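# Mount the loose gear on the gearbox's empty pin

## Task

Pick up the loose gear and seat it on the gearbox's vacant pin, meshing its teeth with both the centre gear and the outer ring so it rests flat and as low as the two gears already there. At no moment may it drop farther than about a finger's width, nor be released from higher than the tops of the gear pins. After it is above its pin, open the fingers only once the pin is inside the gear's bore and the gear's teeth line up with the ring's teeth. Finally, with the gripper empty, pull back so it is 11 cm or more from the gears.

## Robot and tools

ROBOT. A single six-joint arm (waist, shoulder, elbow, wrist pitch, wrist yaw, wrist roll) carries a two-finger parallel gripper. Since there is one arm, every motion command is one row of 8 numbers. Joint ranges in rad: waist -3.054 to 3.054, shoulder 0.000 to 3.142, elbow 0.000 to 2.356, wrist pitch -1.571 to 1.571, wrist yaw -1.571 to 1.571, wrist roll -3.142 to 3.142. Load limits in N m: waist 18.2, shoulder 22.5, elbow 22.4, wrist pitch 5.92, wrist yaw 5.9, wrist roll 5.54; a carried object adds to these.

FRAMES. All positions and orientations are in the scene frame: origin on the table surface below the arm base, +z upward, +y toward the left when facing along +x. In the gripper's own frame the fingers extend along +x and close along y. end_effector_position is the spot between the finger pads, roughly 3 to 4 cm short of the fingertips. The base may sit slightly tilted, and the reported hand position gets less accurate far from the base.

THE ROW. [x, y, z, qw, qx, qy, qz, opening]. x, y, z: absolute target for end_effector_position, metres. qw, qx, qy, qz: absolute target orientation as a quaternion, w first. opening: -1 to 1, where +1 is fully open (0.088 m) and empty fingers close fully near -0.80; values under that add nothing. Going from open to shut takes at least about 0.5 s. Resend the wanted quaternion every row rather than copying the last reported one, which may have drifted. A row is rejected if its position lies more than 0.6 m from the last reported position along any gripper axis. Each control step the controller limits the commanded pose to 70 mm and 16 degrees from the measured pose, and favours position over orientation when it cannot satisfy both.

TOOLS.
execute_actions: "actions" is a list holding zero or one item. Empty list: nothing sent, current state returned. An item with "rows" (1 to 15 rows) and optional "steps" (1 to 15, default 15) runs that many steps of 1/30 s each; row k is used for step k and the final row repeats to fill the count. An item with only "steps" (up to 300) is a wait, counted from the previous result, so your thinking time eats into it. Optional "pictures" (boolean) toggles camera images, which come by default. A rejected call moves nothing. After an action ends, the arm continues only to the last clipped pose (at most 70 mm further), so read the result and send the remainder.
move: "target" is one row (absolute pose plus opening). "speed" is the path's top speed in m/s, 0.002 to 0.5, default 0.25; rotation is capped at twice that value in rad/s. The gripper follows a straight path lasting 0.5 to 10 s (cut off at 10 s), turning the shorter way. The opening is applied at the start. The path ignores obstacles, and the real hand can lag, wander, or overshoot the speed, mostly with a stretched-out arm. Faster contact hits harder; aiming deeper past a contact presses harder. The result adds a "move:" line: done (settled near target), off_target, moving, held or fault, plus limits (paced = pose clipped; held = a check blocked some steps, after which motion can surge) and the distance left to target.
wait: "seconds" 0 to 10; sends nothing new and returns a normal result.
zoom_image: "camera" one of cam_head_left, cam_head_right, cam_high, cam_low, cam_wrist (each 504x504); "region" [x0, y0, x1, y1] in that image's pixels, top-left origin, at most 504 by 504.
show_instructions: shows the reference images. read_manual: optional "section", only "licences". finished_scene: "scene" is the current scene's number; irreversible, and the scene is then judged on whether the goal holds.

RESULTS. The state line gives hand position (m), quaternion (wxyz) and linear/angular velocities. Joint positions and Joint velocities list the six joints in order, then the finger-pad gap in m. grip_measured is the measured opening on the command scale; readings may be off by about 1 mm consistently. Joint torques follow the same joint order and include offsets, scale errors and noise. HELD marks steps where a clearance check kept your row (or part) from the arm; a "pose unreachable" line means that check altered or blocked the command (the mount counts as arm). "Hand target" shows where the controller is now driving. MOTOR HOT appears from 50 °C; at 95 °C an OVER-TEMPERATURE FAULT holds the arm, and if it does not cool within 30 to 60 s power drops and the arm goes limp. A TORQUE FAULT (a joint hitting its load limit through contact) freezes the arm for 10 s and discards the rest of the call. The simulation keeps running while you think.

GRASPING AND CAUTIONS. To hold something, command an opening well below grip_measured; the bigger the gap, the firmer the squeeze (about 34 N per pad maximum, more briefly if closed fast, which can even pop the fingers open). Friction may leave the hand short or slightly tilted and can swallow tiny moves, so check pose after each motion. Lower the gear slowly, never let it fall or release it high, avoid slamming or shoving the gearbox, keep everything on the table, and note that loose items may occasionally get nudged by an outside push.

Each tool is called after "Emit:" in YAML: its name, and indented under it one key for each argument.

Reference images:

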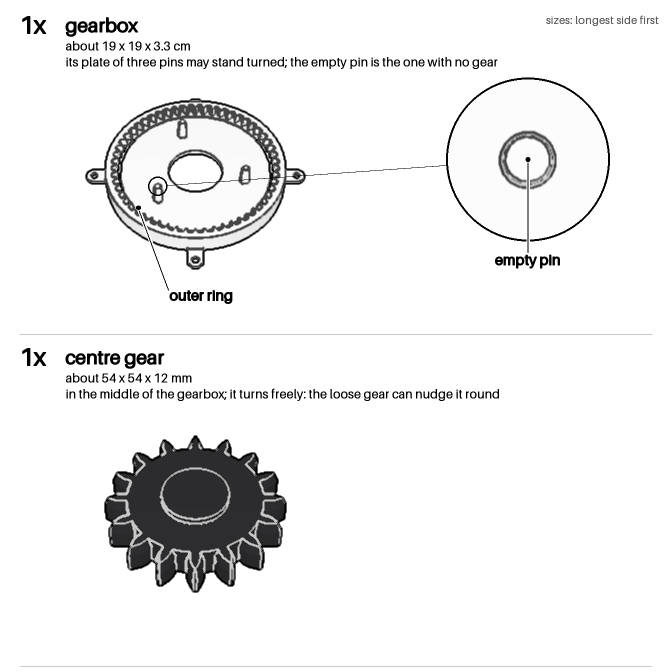

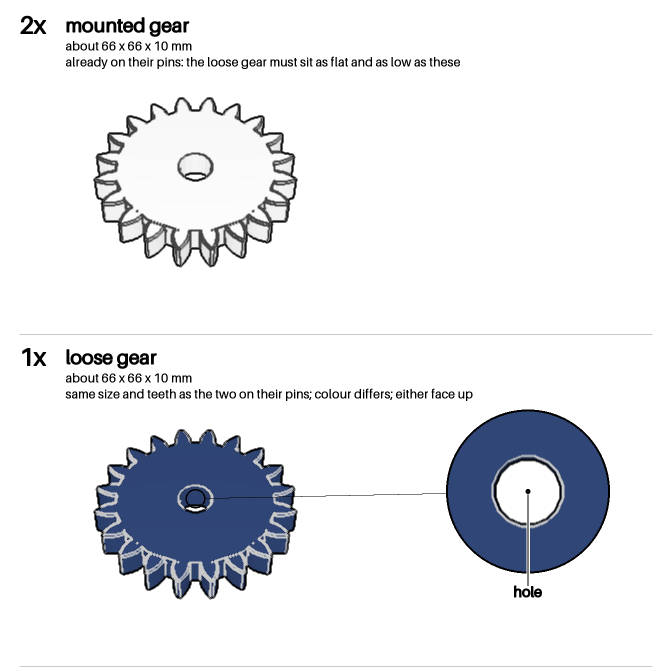

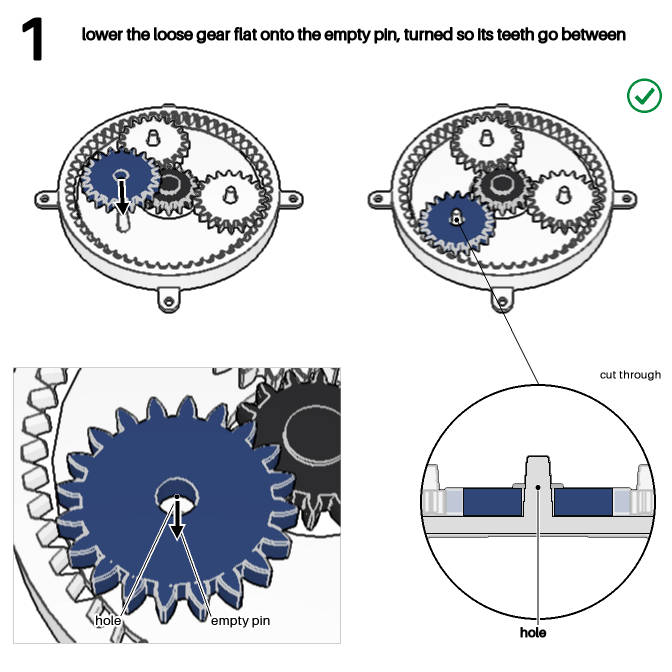

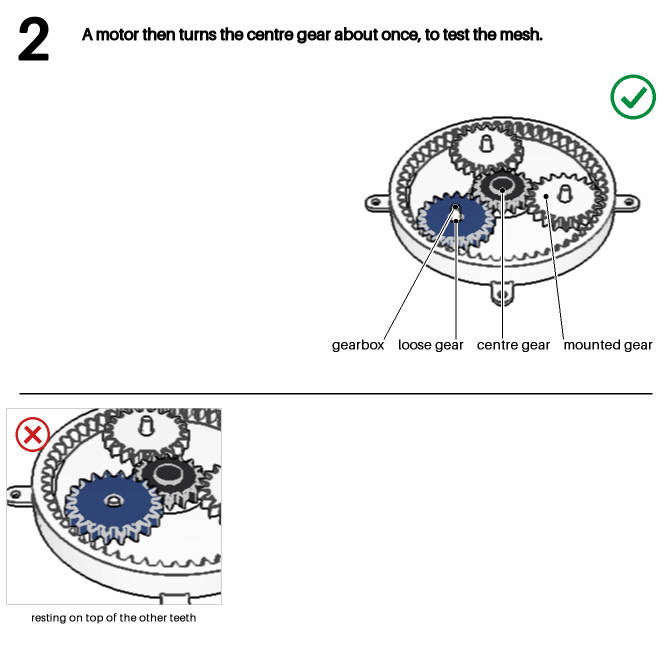

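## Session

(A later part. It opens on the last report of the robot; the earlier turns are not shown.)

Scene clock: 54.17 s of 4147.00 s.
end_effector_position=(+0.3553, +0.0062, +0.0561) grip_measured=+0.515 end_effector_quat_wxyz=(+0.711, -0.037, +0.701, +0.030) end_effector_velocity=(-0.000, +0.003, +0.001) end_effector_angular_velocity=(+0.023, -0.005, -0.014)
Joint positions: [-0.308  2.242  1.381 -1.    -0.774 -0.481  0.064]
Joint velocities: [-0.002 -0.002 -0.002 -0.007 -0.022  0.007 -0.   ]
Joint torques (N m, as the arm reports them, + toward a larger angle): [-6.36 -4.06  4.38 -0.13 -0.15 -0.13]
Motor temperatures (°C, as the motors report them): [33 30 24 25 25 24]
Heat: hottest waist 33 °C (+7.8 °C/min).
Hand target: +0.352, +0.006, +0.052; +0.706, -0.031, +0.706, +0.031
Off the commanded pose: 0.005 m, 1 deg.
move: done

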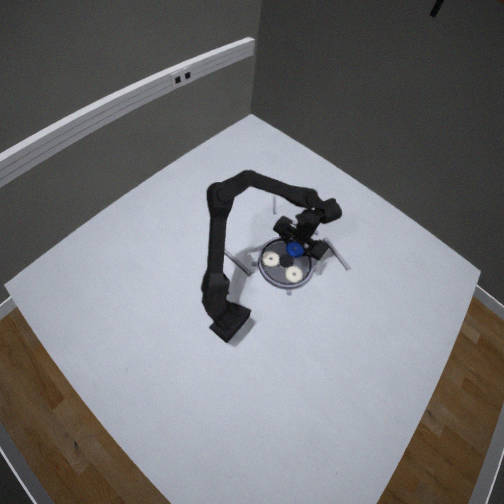

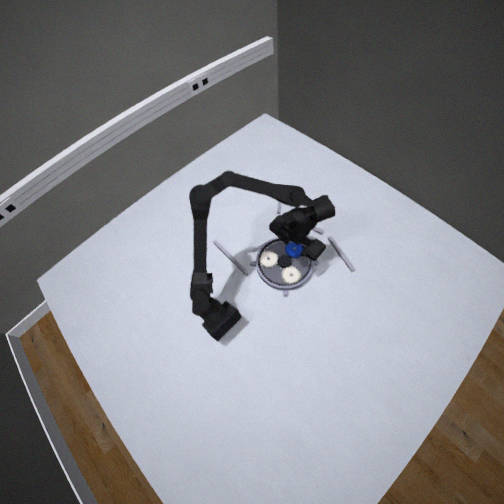

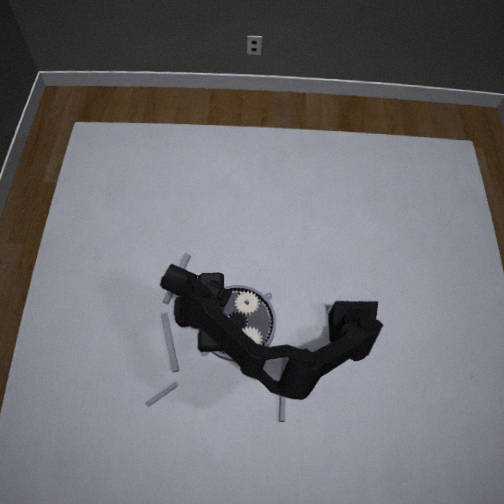

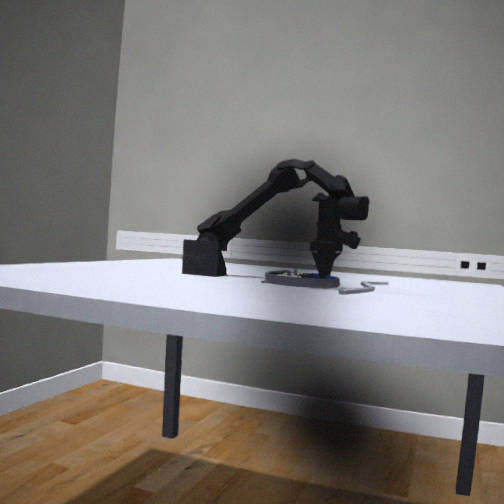

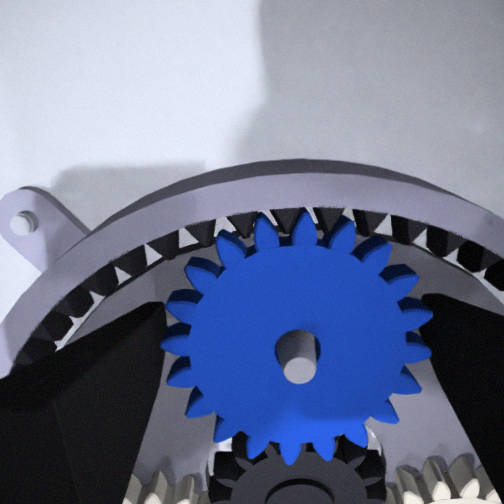

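Emit:
move:
  target: [0.352, 0.006, 0.043, 0.7063, -0.031, 0.7063, 0.031, 0.1]
  speed: 0.01

Scene clock: 56.20 s of 4147.00 s.
end_effector_position=(+0.3550, +0.0049, +0.0525) grip_measured=+0.515 end_effector_quat_wxyz=(+0.713, -0.035, +0.700, +0.028) end_effector_velocity=(-0.003, +0.001, -0.000) end_effector_angular_velocity=(+0.010, +0.003, -0.017)
Joint positions: [-0.305  2.242  1.366 -0.974 -0.778 -0.467  0.064]
Joint velocities: [-0.002 -0.002 -0.007 -0.007 -0.007  0.007 -0.   ]
Joint torques (N m, as the arm reports them, + toward a larger angle): [-5.15 -3.66  3.58  0.94 -0.18  0.12]
Motor temperatures (°C, as the motors report them): [33 30 24 25 25 24]
Heat: hottest waist 33 °C (+7.5 °C/min).
Hand target: +0.352, +0.006, +0.043; +0.706, -0.031, +0.707, +0.031
Off the commanded pose: 0.010 m, 1 deg.
move: off_target

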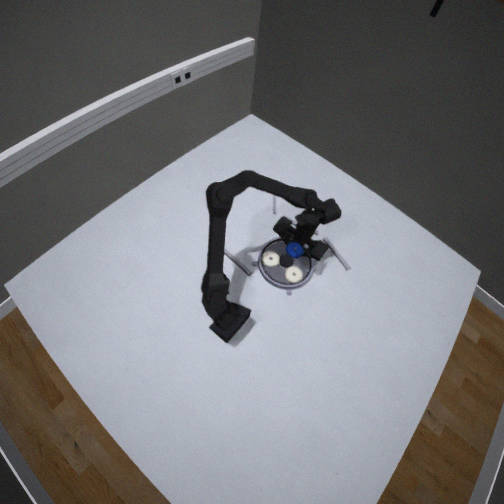

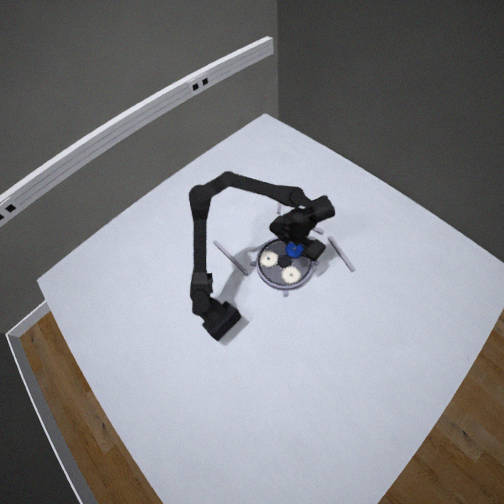

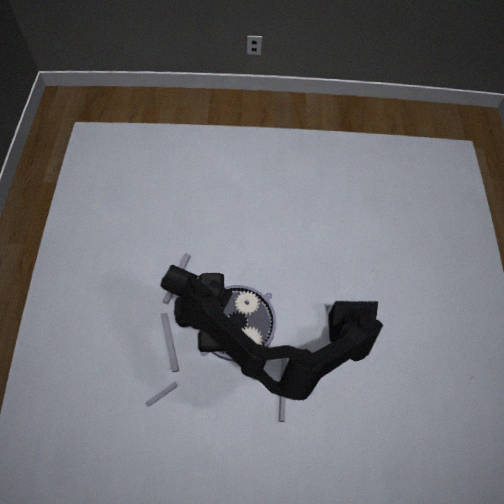

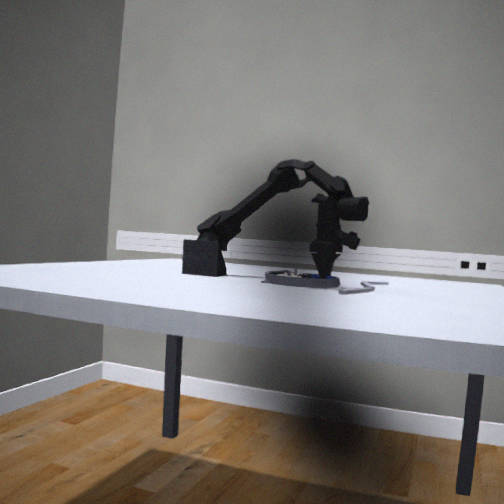

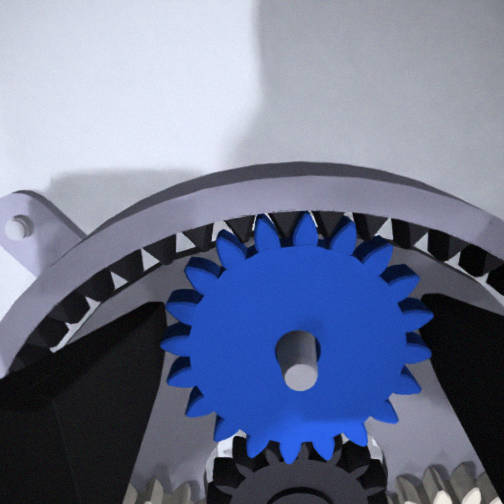

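Meshed; release and retreat.

Emit:
move:
  target: [0.352, 0.006, 0.052, 0.7063, -0.031, 0.7063, 0.031, 0.72]
  speed: 0.01

Emit:
move:
  target: [0.352, 0.006, 0.22, 0.7063, -0.031, 0.7063, 0.031, 0.72]
  speed: 0.1

Scene clock: 58.77 s of 4147.00 s.
end_effector_position=(+0.3511, +0.0069, +0.0527) grip_measured=+0.720 end_effector_quat_wxyz=(+0.708, -0.031, +0.705, +0.030) end_effector_velocity=(-0.002, +0.001, -0.002) end_effector_angular_velocity=(+0.010, +0.007, +0.000)
Joint positions: [-0.305  2.242  1.367 -1.001 -0.779 -0.483  0.074]
Joint velocities: [ 0.002  0.002 -0.002 -0.007 -0.007 -0.007  0.   ]
Joint torques (N m, as the arm reports them, + toward a larger angle): [-6.69 -4.03  6.23 -0.01  0.01 -0.07]
Motor temperatures (°C, as the motors report them): [33 30 24 25 25 24]
Heat: hottest waist 33 °C (+7.1 °C/min).
Hand target: +0.352, +0.006, +0.052; +0.707, -0.031, +0.706, +0.031
Off the commanded pose: 0.001 m, 0 deg.
move: done

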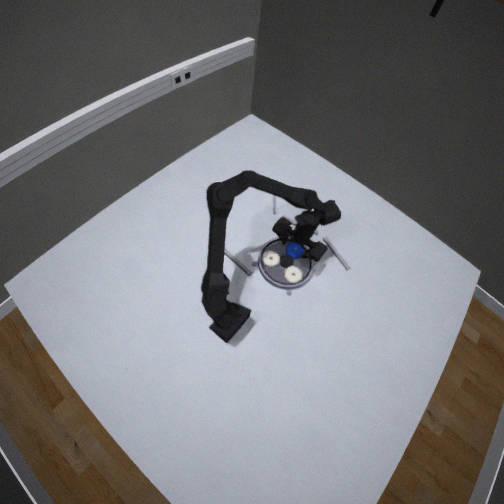

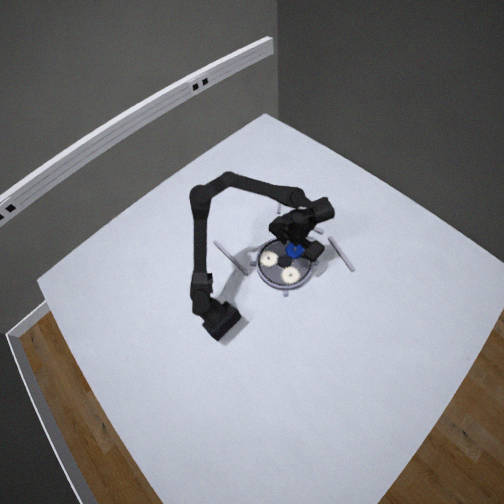

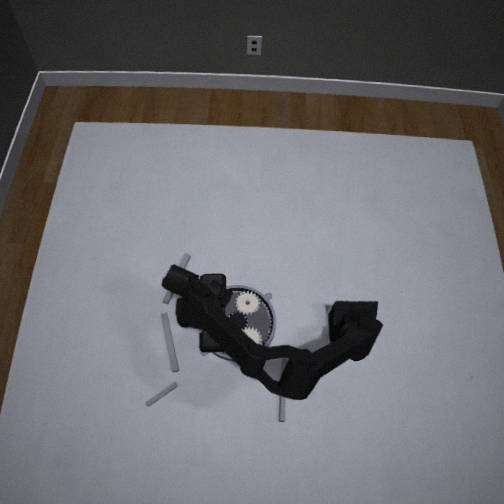

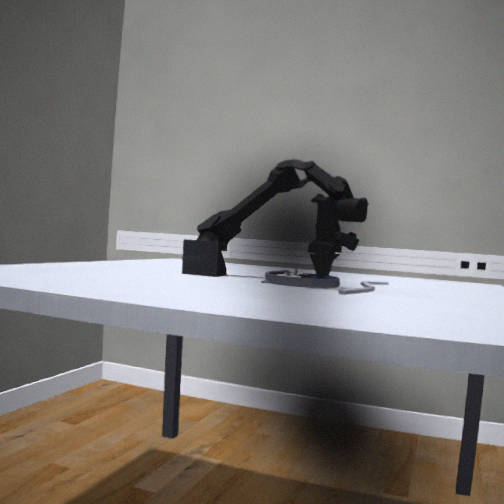

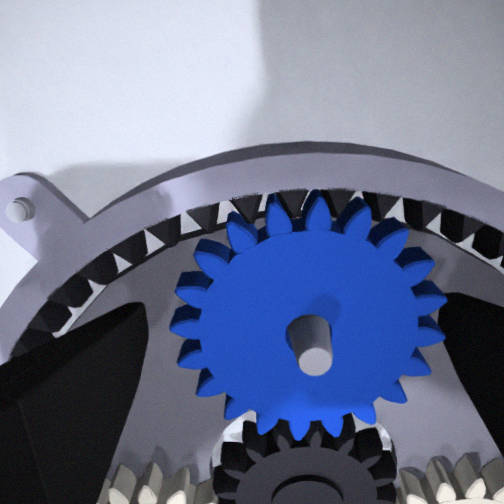

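Scene clock: 60.83 s of 4147.00 s.
end_effector_position=(+0.3504, +0.0047, +0.2145) grip_measured=+0.720 end_effector_quat_wxyz=(+0.738, -0.050, +0.673, +0.010) end_effector_velocity=(+0.003, -0.002, +0.001) end_effector_angular_velocity=(-0.007, -0.019, +0.020)
Joint positions: [-0.59   2.226  1.823 -1.57  -0.68  -0.745  0.074]
Joint velocities: [-0.002 -0.002 -0.002  0.022 -0.007 -0.007 -0.   ]
Joint torques (N m, as the arm reports them, + toward a larger angle): [-6.83 -4.94  7.08  0.21  0.08  0.13]
Motor temperatures (°C, as the motors report them): [33 30 24 25 25 24]
Heat: hottest waist 33 °C (+7.0 °C/min).
Hand target: +0.351, +0.006, +0.220; +0.742, -0.055, +0.669, +0.007
Off the commanded pose: 0.006 m, 6 deg.
joint sent to its limit — the command would take joint 4 (wrist pitch) past its lower limit, so that joint was sent only as far as its limit.
move: off_target

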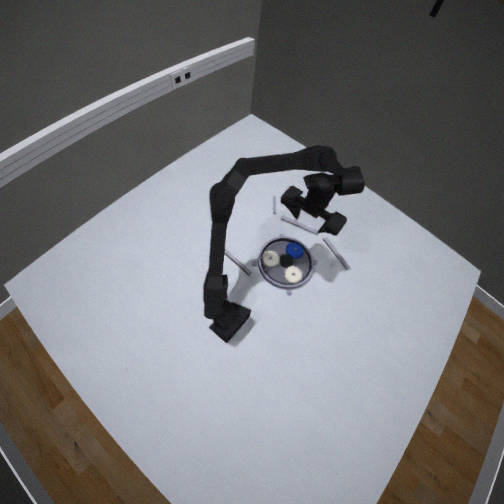

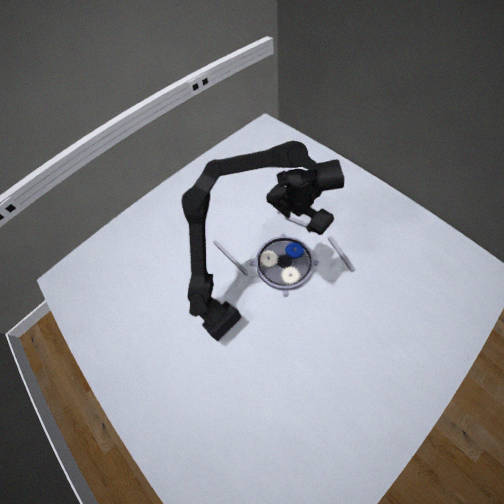

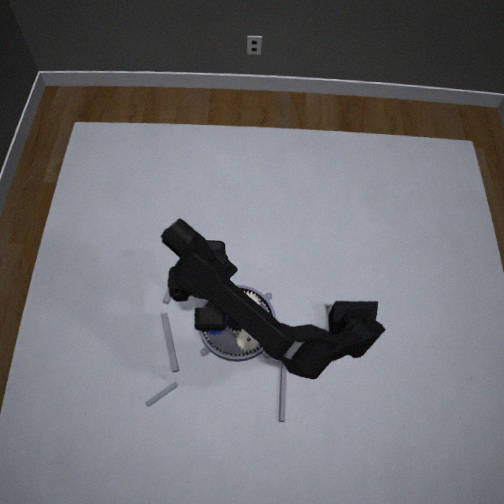

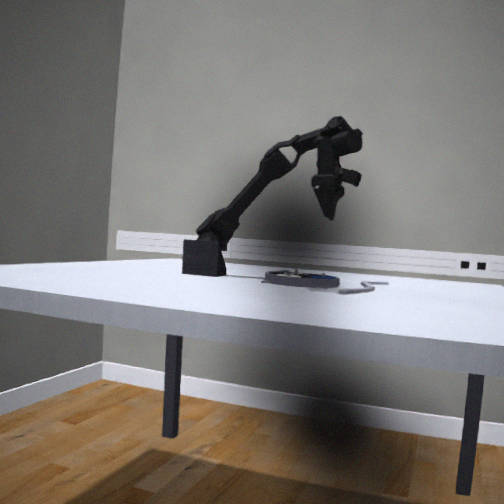

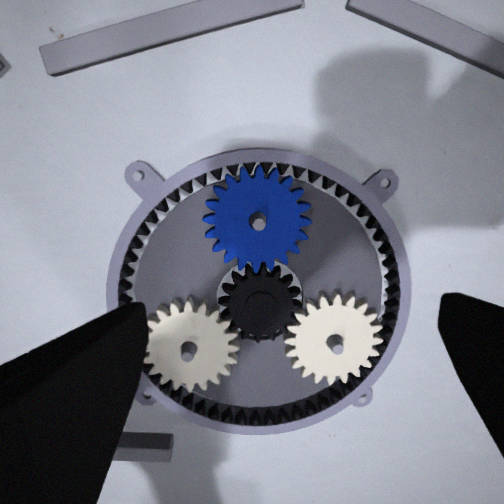

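Emit:
finished_scene:
  scene: 1

The scene is finished: the task was done.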